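# Seat the matching loose relay into the rack's empty slot

## Task

Among the loose relays (small transparent boxes topped by a colored button), pick the one whose button color is the same as the two relays sitting in the black rack. Place it in the rack's vacant pocket with its button facing up and fully seated down. The two relays already in the rack must stay seated: if either is raised or leaves the rack, the task fails. The relay has to stay in place on its own after the robot lets go; nothing may be dropped or pushed off the table.

## Robot and tools

Robot: one six-joint arm with a two-finger parallel gripper. A flat block sticks out about 9 cm from the last joint's axis toward the gripper's +x and turns with it, so it can strike things. There are three cameras: cam_head_left and cam_head_right (fixed, 896x504) and cam_wrist (fisheye on the hand, 504x504). Calibration is given as K and T_world_to_cam per camera. The head cameras sit near world (-0.46, 1.17, 0.82) and (-0.62, 0.92, 0.83). Real poses may differ by a couple of degrees and millimetres.

Frames: the scene frame has its origin on the table top under the arm base, with +z up and +y to the left when facing +x. The base may be tilted. Gripper axes: the fingers point along +z and close along y. end_effector_position is the midpoint between the closed pads. Closed fingertips reach about 19 mm past it, open ones about 6 mm. Closing pushes the tips roughly 13 mm further out, so keep clearance above surfaces.

execute_actions(actions): actions is a list of actions. Each action is a list of up to 15 rows, and each row is one 1/30 s control step. If there are fewer than 15 rows, the last row repeats to fill them. There is one arm, so each row is a single list of 9 numbers in [-1, 1], in this order: dx, dy, dz, rx, ry, rz, position, force_limit, speed.
- dx..rz are an offset, not a pose. They are measured in the gripper's own axes from the gripper's measured pose when that action began; for a call's first action, this is the last pose reported. Rows do not add up: each one is relative to that same start. A value of 1.0 equals 0.6 m of translation or 180 degrees. rx, ry, rz form one rotation vector.
- position is an absolute finger setting: +1 is open (85 mm), about -0.8 is where the pads touch, and -1 closes until blocked.
- force_limit is the pad force: about 20 N at -1, 128 N at 0 and 235 N at +1 on a 40 mm object. Faster closes add up to about 12 N.
- speed is the finger speed: about 20 mm/s at -1, 85 at 0 and 150 at +1.
An empty list just returns the state and images. Each step's command is limited to 100 mm and 16 degrees from the measured pose. Motion lags commands by about 0.17 s, so long offsets may need several actions.

move(target, speed, stop_force, blocking): drives the gripper in a straight line toward one row target. The target uses the same 9-number layout, offsets in gripper axes from the pose in the latest result that shows one. The finger values are sent at the start.
- speed is in m/s, from 0.002 to 0.5 (default 0.25). Rotation is capped at twice that value in rad/s. A path runs 0.5 to 10 s.
- stop_force is in N, from 14 to 160. It ends the path when the wrist sensor feels that much extra push against the motion, then backs off two steps. Use it only with very slow speeds. It is unreliable on moves that rotate the gripper, and it is not allowed in the first 0.2 s. Leave it out when lifting away from something you press on.
- blocking=false returns after 0.5 s while the arm keeps moving. It cannot be combined with stop_force. Other actions are refused until a result shows the move has ended; use wait or stop first.
The result has a move: line giving the ending (done, off_target, moving, held, fault, or contact when stop_force triggered) and the limits that acted (paced means the pose was clipped; held means a check blocked some steps, after which the arm may move fast). It also gives the distance to target. Moves do not slow down for obstacles.

wait(seconds): 0 to 10; the arm holds its last command and a running move continues. stop(): brakes a running move; the fingers carry on. zoom_image(camera, region): region is [x0, y0, x1, y1] in that camera's pixels, at most 504x504. finished_scene(scene): ends the given scene and reports success; it is final.

Results: the state line gives end_effector_position (m) and end_effector_quat_wxyz in the scene frame, plus velocities. Hand target is the pose the controller is currently driving toward. A pose unreachable line means the clearance check changed or blocked the command. Step readings list positions, with HELD marking steps that were held back. Wrist force and Wrist torque are in gripper axes and show push from contacts back into the arm. They carry up to about 10 N of offset and 3.7 N of noise, saturate near 200 N, and may read no reading at the start. object_status codes: 0 moving, 1 blocked while opening, 2 blocked while closing (a grip), 3 reached the setpoint or pads touching. To grip, send -1, keep it, and confirm 2. A finger change only registers if position changes by at least 0.01. position_measured is in counts: 3 is open, 78 is about 60 mm, 130 is 40 mm, 180 is 20 mm, 230 is closed.

Avoid: joint torque at the load limits (wrist joints 95.2 N m) or any outside force of 150 N, since either stops the arm for 10 s. The arm is stiff, so aiming even slightly past a firm contact can fault; approach slowly. Holding loads heats the motors: a warning appears at 70 °C and the brakes lock at 85 °C. Do not knock the rack relays upward or out. Do not drop anything or push it off the table, and expect occasional tugs on held or loose parts. Before finishing, open the fingers and back away so the relay stays seated without help.

Each tool is called after ">>>" by a JSON object that holds its "name" and its "arguments".

## Session

>>> {"name": "execute_actions", "arguments": {"actions": []}}

Scene clock: 0.00 s.
end_effector_position=(+0.5591, +0.0763, +0.1541) position_measured=3 object_status=3 end_effector_quat_wxyz=(-0.499, +0.664, -0.486, -0.270) end_effector_velocity=(-0.000, +0.000, -0.000) end_effector_angular_velocity=(+0.000, -0.001, -0.000)
Joint positions: [-0.736 -0.55   2.295 -1.089 -0.708  2.287]
Joint velocities: [ 0.     0.     0.     0.     0.    -0.001]
Wrist force (N, on the end effector, along its own x y z axes, offset not removed): no reading
Wrist torque (N m, same axes, about the end effector's origin, offset not removed): no reading
Hand target: +0.559, +0.076, +0.154; -0.499, +0.664, -0.486, -0.270
camera_calibration (this result's frames):
cam_wrist: T_world_to_cam=[[-0.918717, -0.0627646, -0.389897, 0.569273], [-0.394883, 0.158942, 0.904878, 0.104547], [0.00517681, 0.985291, -0.170807, 0.0943128], [0, 0, 0, 1]] pos_world=[0.563796, -0.0738124, 0.143465]

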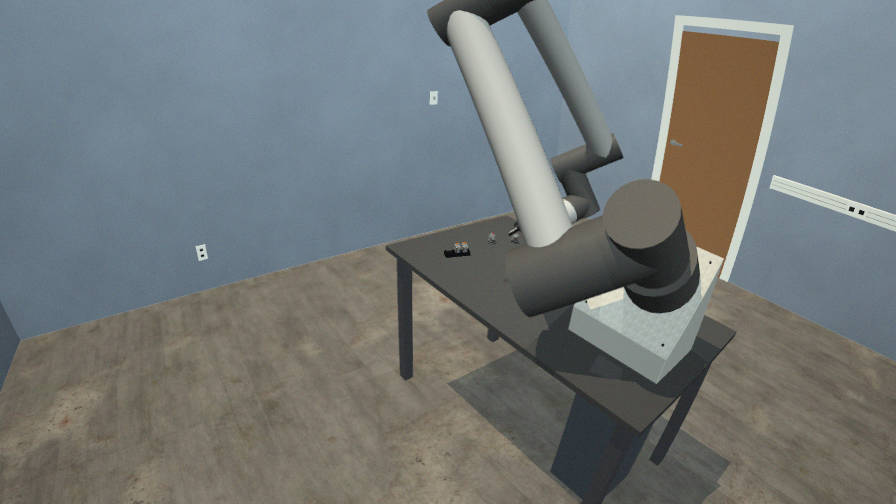

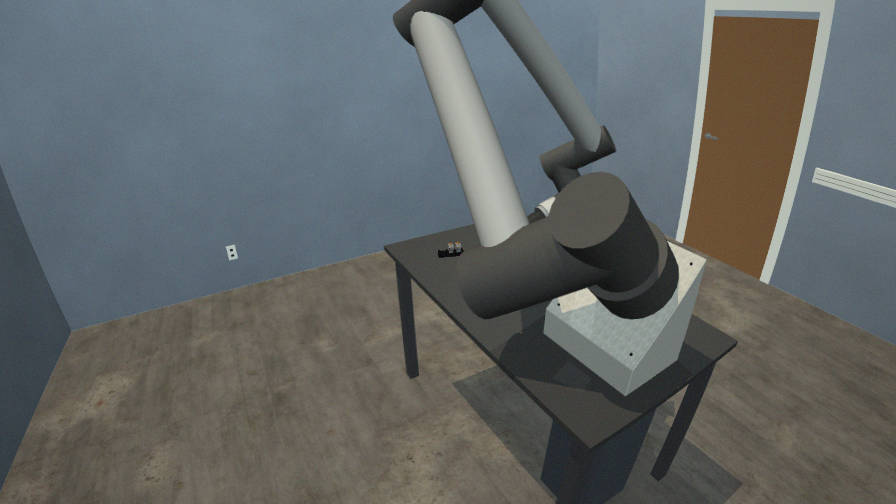

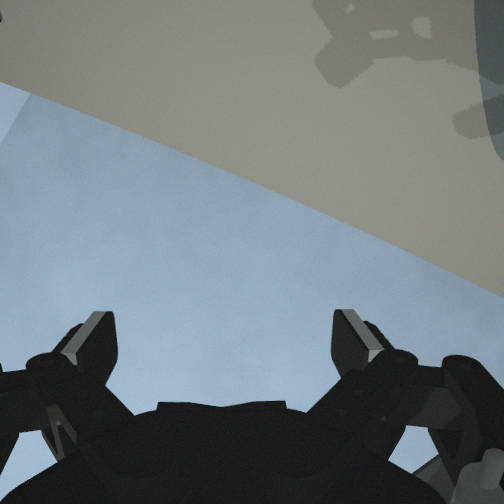

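>>> {"name": "move", "arguments": {"target": [-0.077,-0.515,-0.202,-0.359,0.194,-0.35,1,-0.5,0], "speed": 0.4}}

>>> {"name": "zoom_image", "arguments": {"camera": "cam_wrist", "region": [0,60,504,300]}}

Scene clock: 6.90 s.
end_effector_position=(+0.8088, -0.0100, +0.3602) position_measured=3 object_status=3 end_effector_quat_wxyz=(-0.000, +1.000, -0.001, +0.000) end_effector_velocity=(+0.002, -0.001, +0.001) end_effector_angular_velocity=(-0.010, -0.006, +0.008)
Joint positions: [-0.614 -1.147  2.196 -2.09  -0.967  2.361]
Joint velocities: [ 0.001 -0.003  0.003 -0.015 -0.003  0.001]
Wrist force (N, on the end effector, along its own x y z axes, offset not removed): [1.3 -5.6 1.1]
Wrist torque (N m, same axes, about the end effector's origin, offset not removed): [-0.55 0.12 -0.35]
Hand target: +0.809, -0.010, +0.360; +0.000, +1.000, -0.000, +0.000
Off the commanded pose: 0.000 m, 0 deg.
move: done
camera_calibration (this result's frames):
cam_wrist: T_world_to_cam=[[0.00105498, -0.999347, 0.0361202, -0.0331267], [-0.974243, 0.007118, 0.225391, 0.74219], [-0.2255, -0.0354277, -0.973599, 0.678813], [0, 0, 0, 1]] pos_world=[0.87618, -0.0143392, 0.494805]

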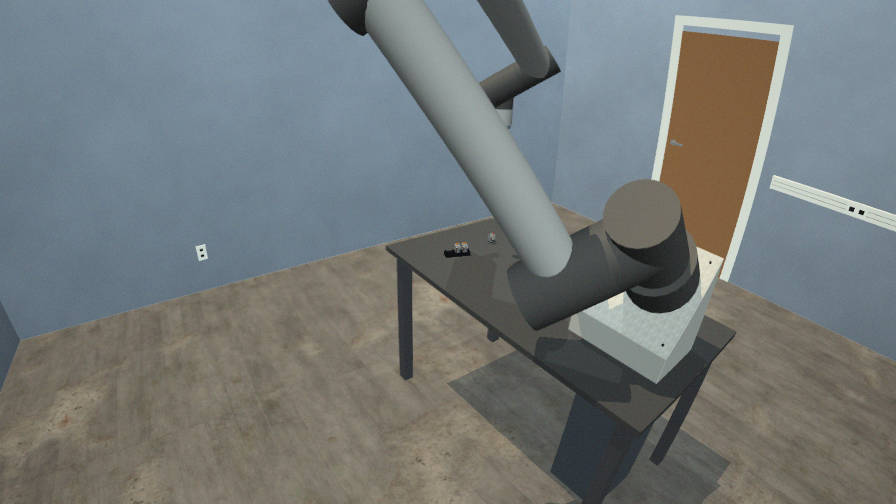

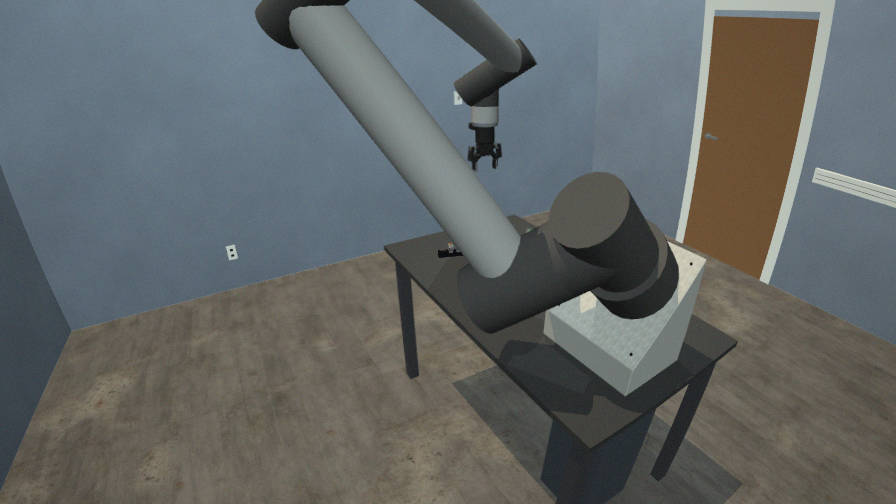

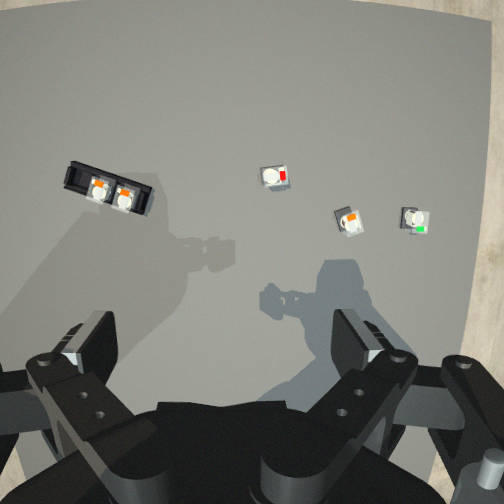

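Region (0, 60, 504, 300) of cam_wrist's 504x504 image, scaled by 1.000; it fills the top 240 rows of this view, and the rest is white.

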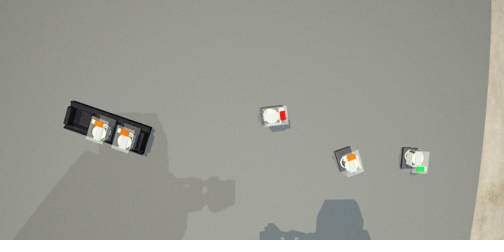

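>>> {"name": "move", "arguments": {"target": [-0.008,0.247,0.4,0,0,0.39,0.2,-0.5,0], "speed": 0.4}}

Scene clock: 11.83 s.
end_effector_position=(+0.8038, -0.1578, +0.1203) position_measured=104 object_status=3 end_effector_quat_wxyz=(-0.000, +0.818, -0.575, -0.000) end_effector_velocity=(+0.000, -0.002, -0.003) end_effector_angular_velocity=(-0.003, -0.002, -0.012)
Joint positions: [-0.556 -0.77   2.252 -2.557 -0.939  3.646]
Joint velocities: [ 0.001  0.004  0.001 -0.01  -0.001  0.016]
Wrist force (N, on the end effector, along its own x y z axes, offset not removed): [0.5 -6.6 4.0]
Wrist torque (N m, same axes, about the end effector's origin, offset not removed): [-0.69 0.05 -0.51]
Hand target: +0.804, -0.158, +0.120; -0.000, +0.818, -0.575, -0.000
Off the commanded pose: 0.000 m, 0 deg.
move: done
camera_calibration (this result's frames):
cam_wrist: T_world_to_cam=[[-0.939373, -0.340961, 0.0363843, 0.687657], [-0.324612, 0.918449, 0.226006, 0.414046], [-0.110476, 0.200493, -0.973446, 0.383686], [0, 0, 0, 1]] pos_world=[0.822759, -0.222743, 0.254901]

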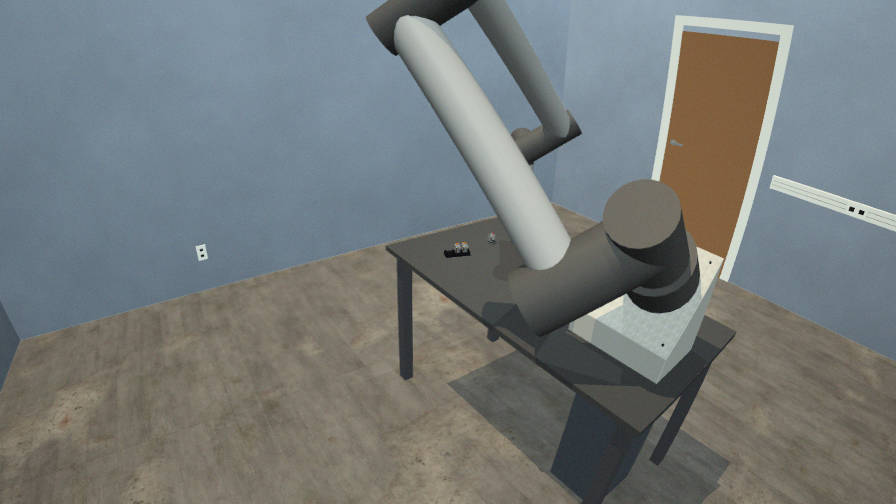

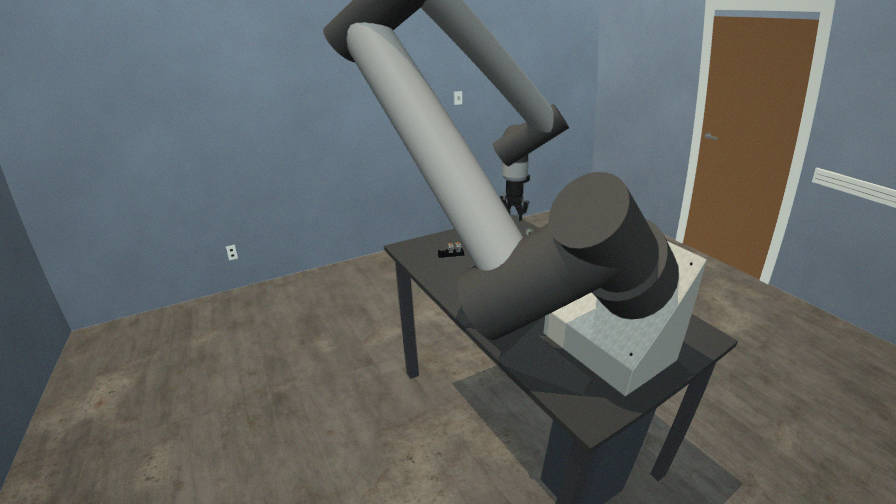

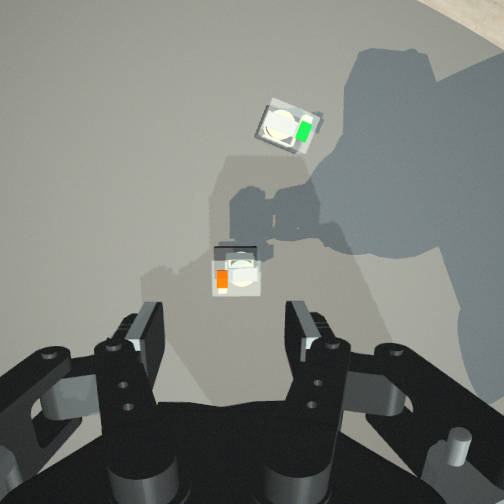

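>>> {"name": "move", "arguments": {"target": [0,0.008,0.133,0,0,0,0.2,-0.5,0], "speed": 0.12}}

Scene clock: 14.43 s.
end_effector_position=(+0.7993, -0.1594, +0.0409) position_measured=104 object_status=3 end_effector_quat_wxyz=(-0.000, +0.818, -0.575, -0.000) end_effector_velocity=(+0.001, +0.000, -0.002) end_effector_angular_velocity=(-0.001, -0.001, +0.001)
Joint positions: [-0.502 -0.678  2.265 -2.7   -0.913  3.707]
Joint velocities: [ 0.002  0.002 -0.    -0.006  0.001  0.003]
Wrist force (N, on the end effector, along its own x y z axes, offset not removed): [0.6 -7.2 5.5]
Wrist torque (N m, same axes, about the end effector's origin, offset not removed): [-0.94 0.16 -0.29]
Hand target: +0.799, -0.159, +0.041; -0.000, +0.818, -0.575, -0.000
Off the commanded pose: 0.000 m, 0 deg.
move: done
camera_calibration (this result's frames):
cam_wrist: T_world_to_cam=[[-0.939369, -0.340969, 0.0364113, 0.685764], [-0.324616, 0.91845, 0.225995, 0.431948], [-0.110499, 0.200473, -0.973448, 0.306175], [0, 0, 0, 1]] pos_world=[0.818234, -0.224278, 0.175458]

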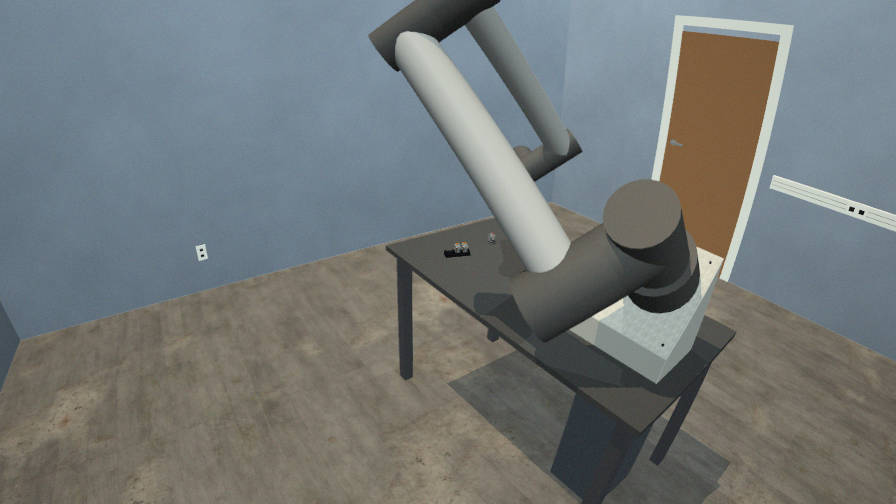

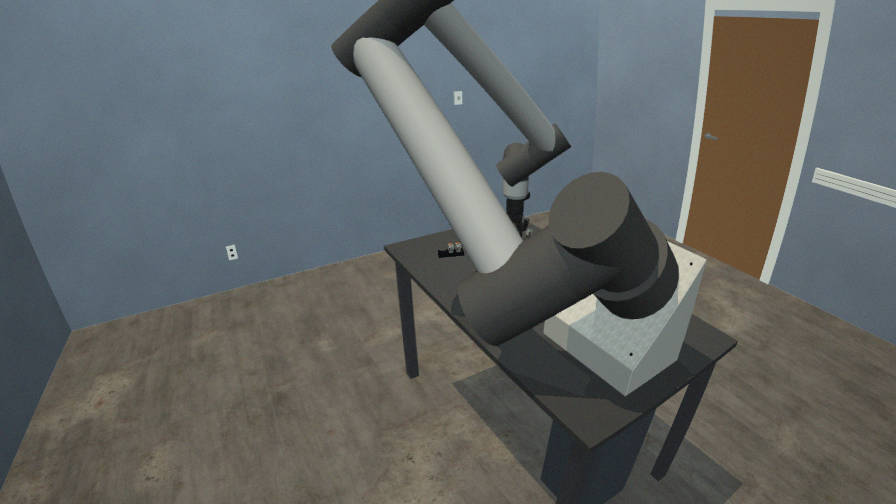

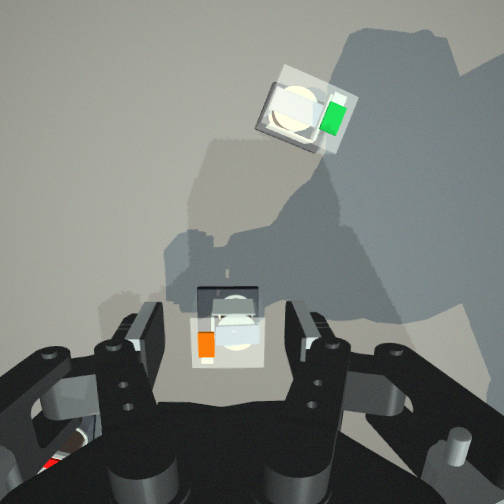

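>>> {"name": "move", "arguments": {"target": [0,0.001,0,0,0,0,-1,-0.6,-0.5]}}

>>> {"name": "move", "arguments": {"target": [0,0,-0.125,0,0,0,-1,-0.6,-0.5], "speed": 0.2}}

>>> {"name": "move", "arguments": {"target": [-0.485,-0.277,0,0,0,0.21,-1,-0.6,-0.5], "speed": 0.3}}

Scene clock: 18.83 s.
end_effector_position=(+0.7988, -0.1596, +0.0408) position_measured=164 object_status=0 end_effector_quat_wxyz=(-0.000, +0.818, -0.575, -0.000) end_effector_velocity=(-0.000, +0.000, +0.000) end_effector_angular_velocity=(-0.000, -0.000, +0.000)
Joint positions: [-0.502 -0.677  2.266 -2.701 -0.914  3.706]
Joint velocities: [-0.    -0.001  0.    -0.     0.    -0.   ]
Wrist force (N, on the end effector, along its own x y z axes, offset not removed): [-0.4 -2.6 6.1]
Wrist torque (N m, same axes, about the end effector's origin, offset not removed): [0.21 0.17 -0.37]
Hand target: +0.799, -0.160, +0.041; -0.000, +0.818, -0.575, -0.000
Off the commanded pose: 0.000 m, 0 deg.
move: done
camera_calibration (this result's frames):
cam_wrist: T_world_to_cam=[[-0.939352, -0.341019, 0.0363934, 0.685148], [-0.324674, 0.918442, 0.225943, 0.432072], [-0.110476, 0.200424, -0.97346, 0.306046], [0, 0, 0, 1]] pos_world=[0.817689, -0.224524, 0.175366]

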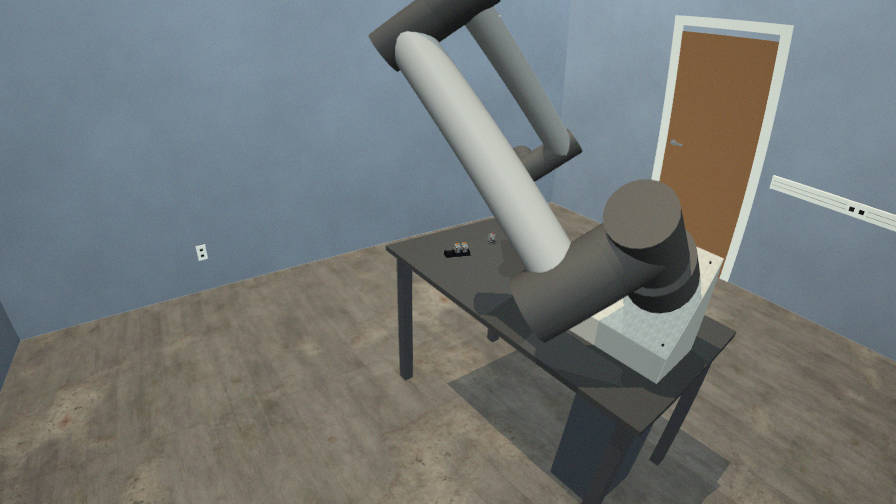

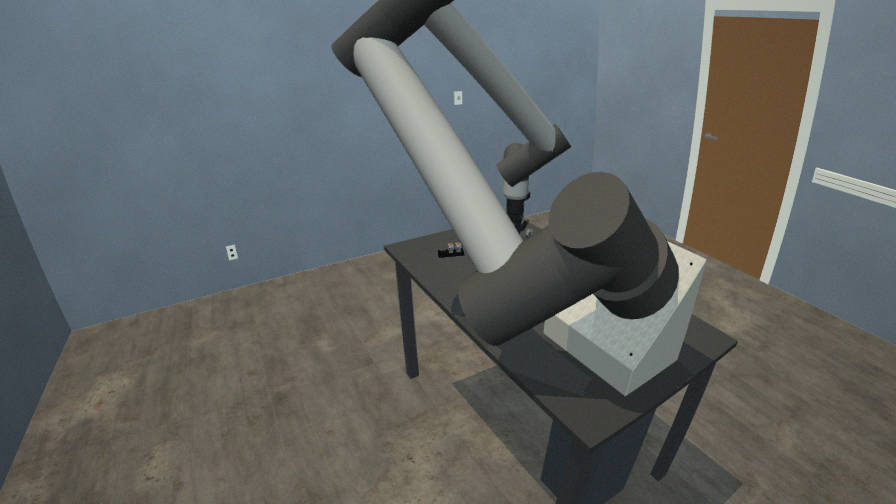

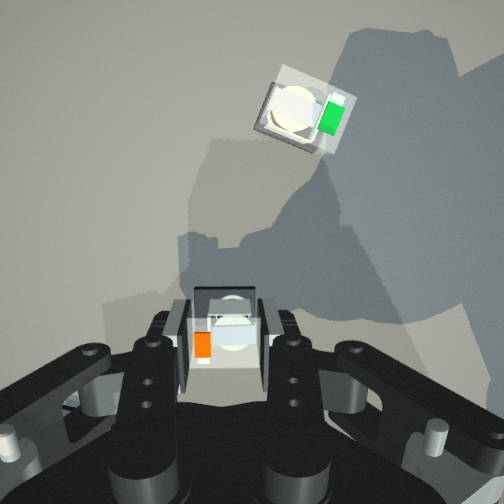

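Scene clock: 19.83 s.
end_effector_position=(+0.7988, -0.1597, +0.1154) position_measured=164 object_status=2 end_effector_quat_wxyz=(-0.000, +0.818, -0.575, -0.000) end_effector_velocity=(+0.000, -0.000, +0.003) end_effector_angular_velocity=(+0.000, +0.001, +0.000)
Joint positions: [-0.558 -0.764  2.259 -2.57  -0.939  3.645]
Joint velocities: [-0.002 -0.003 -0.001  0.007 -0.001 -0.003]
Wrist force (N, on the end effector, along its own x y z axes, offset not removed): [3.2 -6.9 0.8]
Wrist torque (N m, same axes, about the end effector's origin, offset not removed): [-0.81 -0.50 -0.38]
Hand target: +0.799, -0.160, +0.116; -0.000, +0.818, -0.575, -0.000
Off the commanded pose: 0.000 m, 0 deg.
move: done
camera_calibration (this result's frames):
cam_wrist: T_world_to_cam=[[-0.93936, -0.341, 0.0363591, 0.682428], [-0.324661, 0.918444, 0.225955, 0.41526], [-0.110444, 0.200449, -0.973459, 0.378683], [0, 0, 0, 1]] pos_world=[0.817688, -0.224592, 0.249989]

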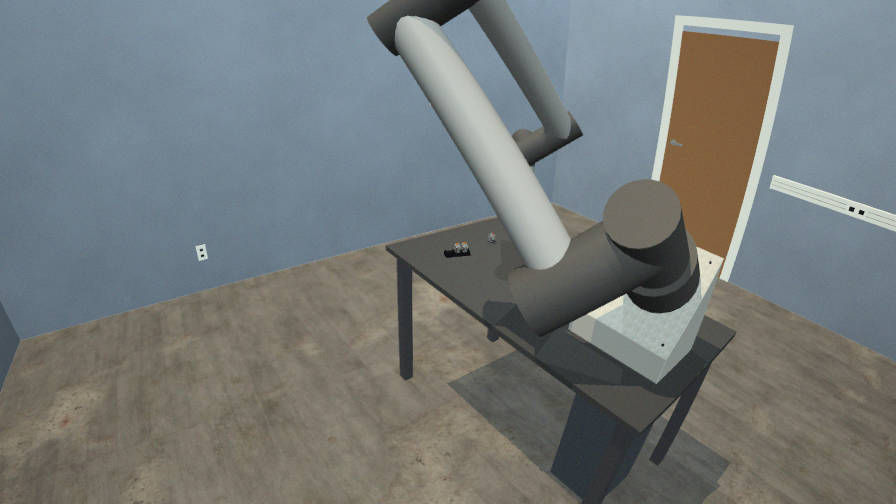

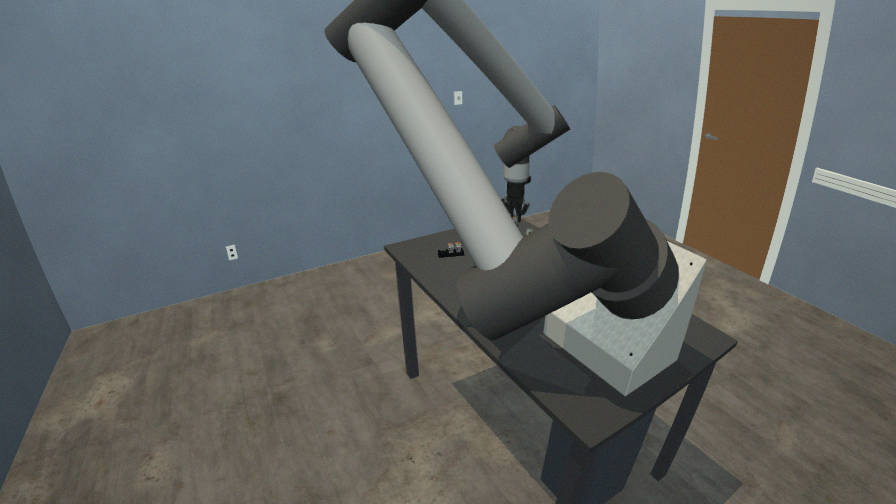

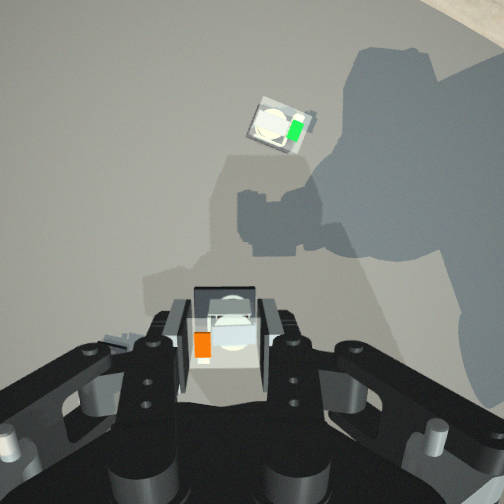

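Scene clock: 21.67 s.
end_effector_position=(+0.8564, +0.1700, +0.1157) position_measured=164 object_status=2 end_effector_quat_wxyz=(+0.000, -0.588, +0.809, +0.000) end_effector_velocity=(+0.001, +0.002, -0.000) end_effector_angular_velocity=(-0.002, -0.001, -0.007)
Joint positions: [-0.268 -1.055  2.263 -2.505 -0.829  4.651]
Joint velocities: [ 0.003 -0.001 -0.    -0.003 -0.001  0.012]
Wrist force (N, on the end effector, along its own x y z axes, offset not removed): [6.3 -6.8 1.1]
Wrist torque (N m, same axes, about the end effector's origin, offset not removed): [-0.88 -0.94 -0.27]
Hand target: +0.857, +0.170, +0.116; +0.000, -0.588, +0.809, +0.000
Off the commanded pose: 0.000 m, 0 deg.
move: done
camera_calibration (this result's frames):
cam_wrist: T_world_to_cam=[[-0.951447, 0.305604, 0.0368011, 0.74937], [0.305817, 0.92491, 0.225873, -0.409907], [0.0349899, 0.22616, -0.973461, 0.19035], [0, 0, 0, 1]] pos_world=[0.831682, 0.107066, 0.250308]

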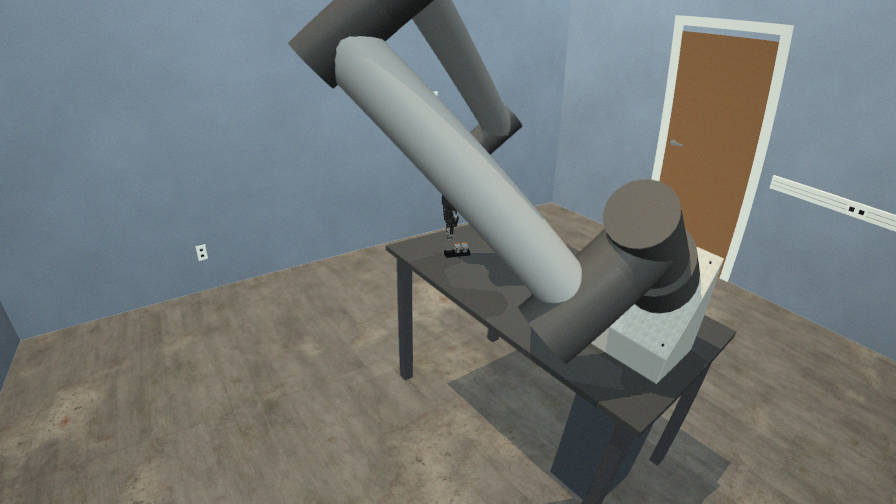

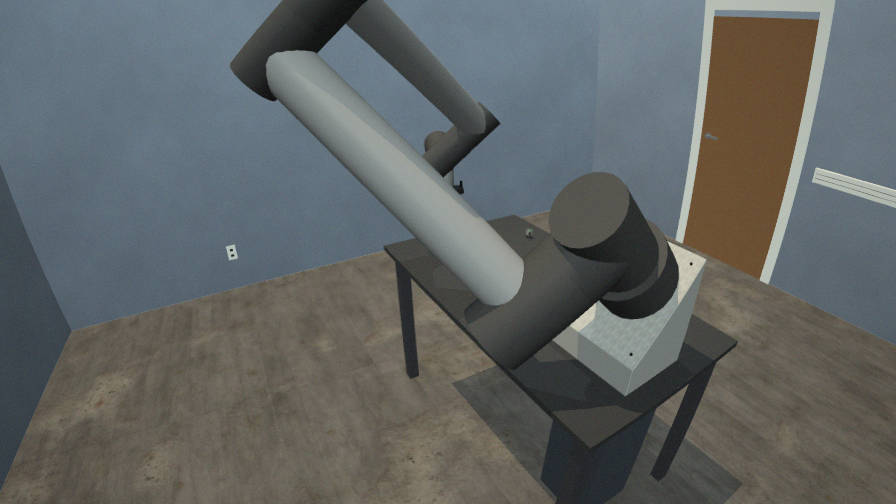

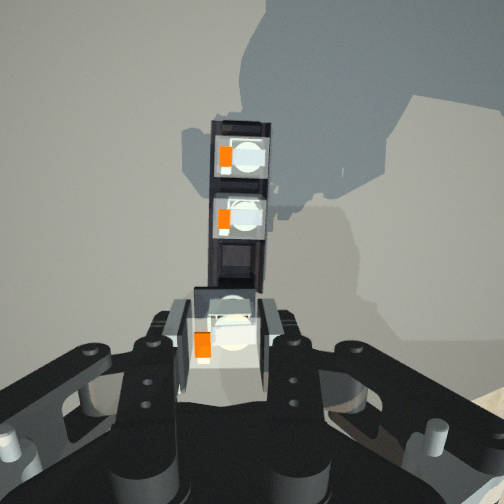

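>>> {"name": "move", "arguments": {"target": [0.006,0.008,0.085,0,0,0.011,-1,-0.6,-0.5], "speed": 0.08}}

>>> {"name": "zoom_image", "arguments": {"camera": "cam_wrist", "region": [120,100,340,380]}}

Scene clock: 24.63 s.
end_effector_position=(+0.8507, +0.1681, +0.0651) position_measured=164 object_status=2 end_effector_quat_wxyz=(+0.000, -0.574, +0.819, +0.000) end_effector_velocity=(-0.000, -0.000, -0.003) end_effector_angular_velocity=(+0.000, -0.000, -0.002)
Joint positions: [-0.23  -0.998  2.279 -2.612 -0.82   4.735]
Joint velocities: [ 0.002  0.003  0.001 -0.006  0.001  0.005]
Wrist force (N, on the end effector, along its own x y z axes, offset not removed): [4.6 -6.6 -2.9]
Wrist torque (N m, same axes, about the end effector's origin, offset not removed): [-0.67 -0.56 -0.45]
Hand target: +0.851, +0.168, +0.065; +0.000, -0.574, +0.819, +0.000
Off the commanded pose: 0.000 m, 0 deg.
move: done
camera_calibration (this result's frames):
cam_wrist: T_world_to_cam=[[-0.940398, 0.338074, 0.0368414, 0.73156], [0.337387, 0.913874, 0.225843, -0.419995], [0.0426834, 0.224812, -0.973467, 0.135323], [0, 0, 0, 1]] pos_world=[0.823882, 0.106079, 0.199634]

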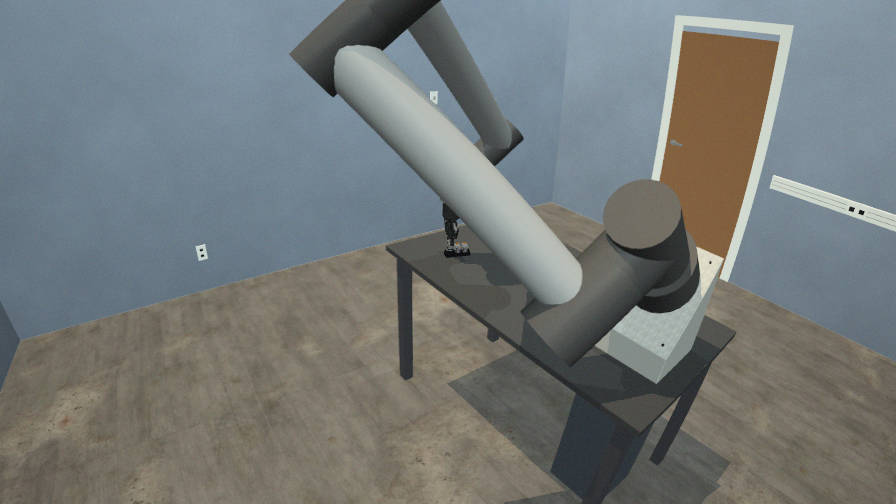

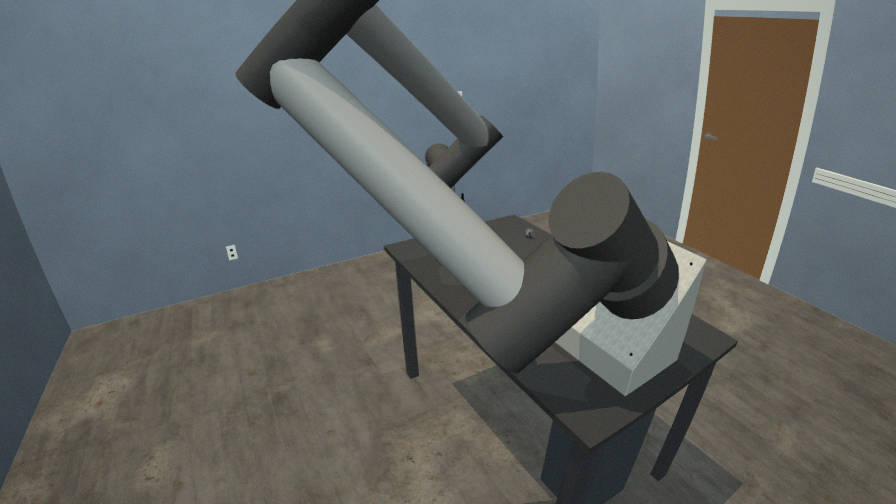

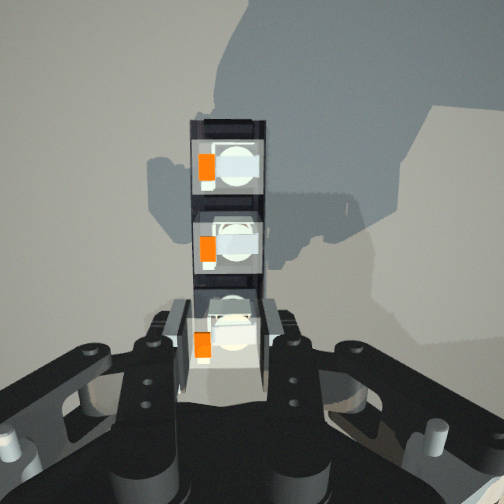

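Region (120, 100, 340, 380) of cam_wrist's 504x504 image, scaled by 1.800, with more detail than that image has; it fills the left 396 columns of this view, and the rest is white.

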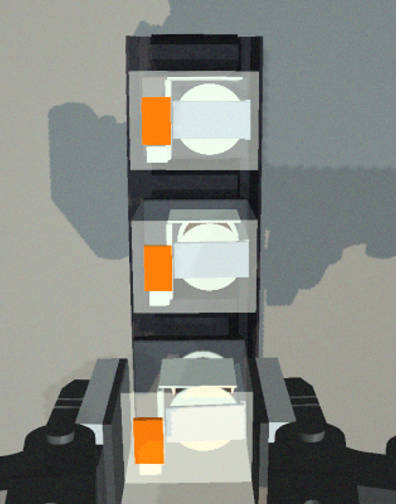

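x is good; shift y about +1 mm, then insert.

>>> {"name": "move", "arguments": {"target": [0,0.002,0.008,0,0,0,-1,-0.6,-0.5], "speed": 0.02}}

>>> {"name": "move", "arguments": {"target": [0,0,0.035,0,0,0,-1,-0.6,-0.5], "speed": 0.008, "stop_force": 20}}

Scene clock: 27.23 s.
end_effector_position=(+0.8497, +0.1685, +0.0605) position_measured=164 object_status=2 end_effector_quat_wxyz=(+0.000, -0.574, +0.819, +0.000) end_effector_velocity=(-0.001, +0.000, -0.002) end_effector_angular_velocity=(+0.000, +0.001, +0.000)
Joint positions: [-0.227 -0.994  2.281 -2.622 -0.819  4.74 ]
Joint velocities: [ 0.002  0.002  0.001 -0.005  0.     0.002]
Wrist force (N, on the end effector, along its own x y z axes, offset not removed): [0.2 -7.0 0.3]
Wrist torque (N m, same axes, about the end effector's origin, offset not removed): [-0.75 0.27 -0.23]
Hand target: +0.850, +0.169, +0.060; +0.000, -0.574, +0.819, +0.000
Off the commanded pose: 0.000 m, 0 deg.
move: done
camera_calibration (this result's frames):
cam_wrist: T_world_to_cam=[[-0.940393, 0.338086, 0.0368561, 0.730585], [0.337401, 0.913869, 0.22584, -0.418974], [0.0426717, 0.224814, -0.973467, 0.130875], [0, 0, 0, 1]] pos_world=[0.822815, 0.106464, 0.195098]

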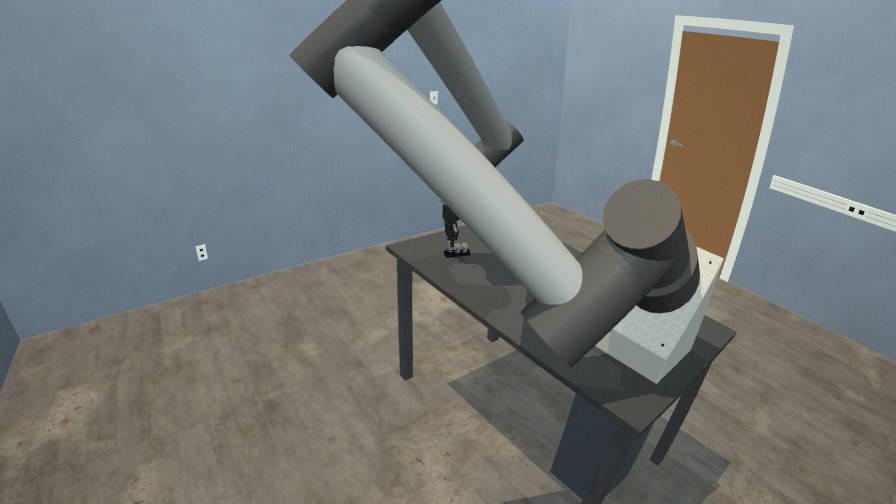

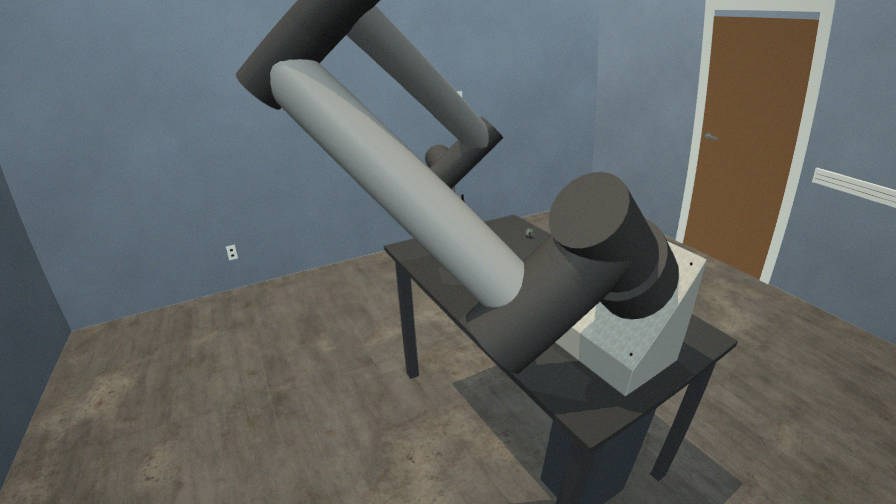

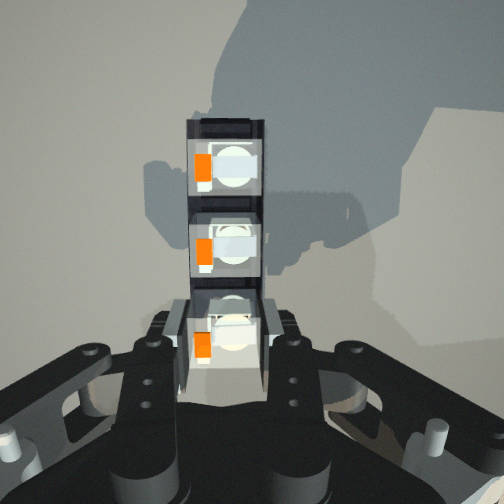

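Scene clock: 29.60 s.
end_effector_position=(+0.8498, +0.1685, +0.0447) position_measured=164 object_status=2 end_effector_quat_wxyz=(+0.000, -0.574, +0.819, +0.000) end_effector_velocity=(-0.000, +0.000, +0.002) end_effector_angular_velocity=(+0.001, +0.001, +0.000)
Joint positions: [-0.213 -0.975  2.282 -2.655 -0.816  4.758]
Joint velocities: [-0.002 -0.003 -0.     0.006  0.    -0.004]
Wrist force (N, on the end effector, along its own x y z axes, offset not removed): [5.8 6.9 -52.9]
Wrist torque (N m, same axes, about the end effector's origin, offset not removed): [-0.97 -0.10 -0.24]
Hand target: +0.850, +0.168, +0.045; +0.000, -0.574, +0.819, +0.000
Off the commanded pose: 0.005 m, 0 deg.
move: contact
camera_calibration (this result's frames):
cam_wrist: T_world_to_cam=[[-0.940456, 0.337938, 0.0366157, 0.731349], [0.3372, 0.913925, 0.225914, -0.415329], [0.042881, 0.224809, -0.973459, 0.115288], [0, 0, 0, 1]] pos_world=[0.822906, 0.106511, 0.179278]

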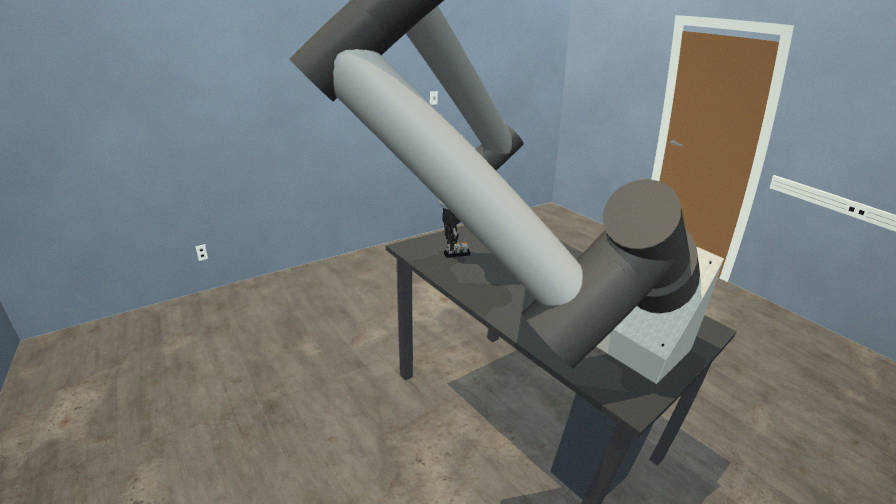

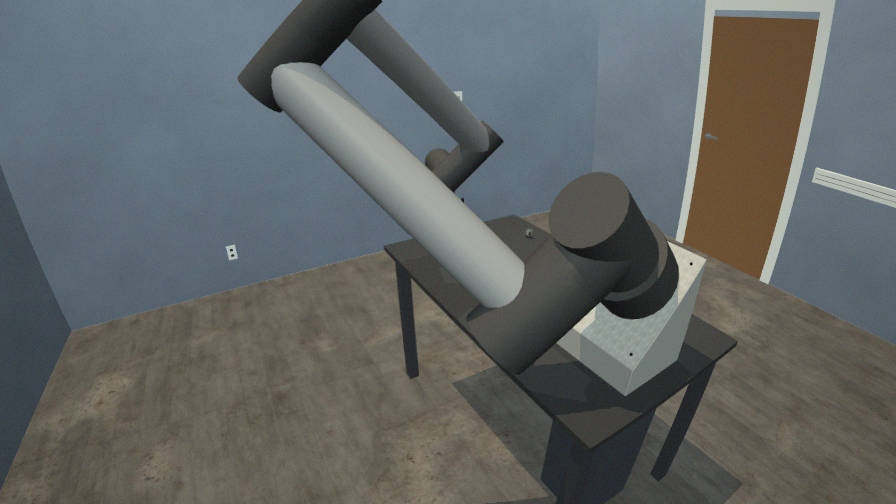

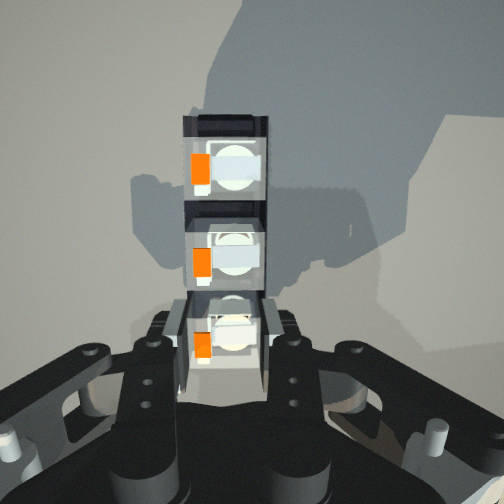

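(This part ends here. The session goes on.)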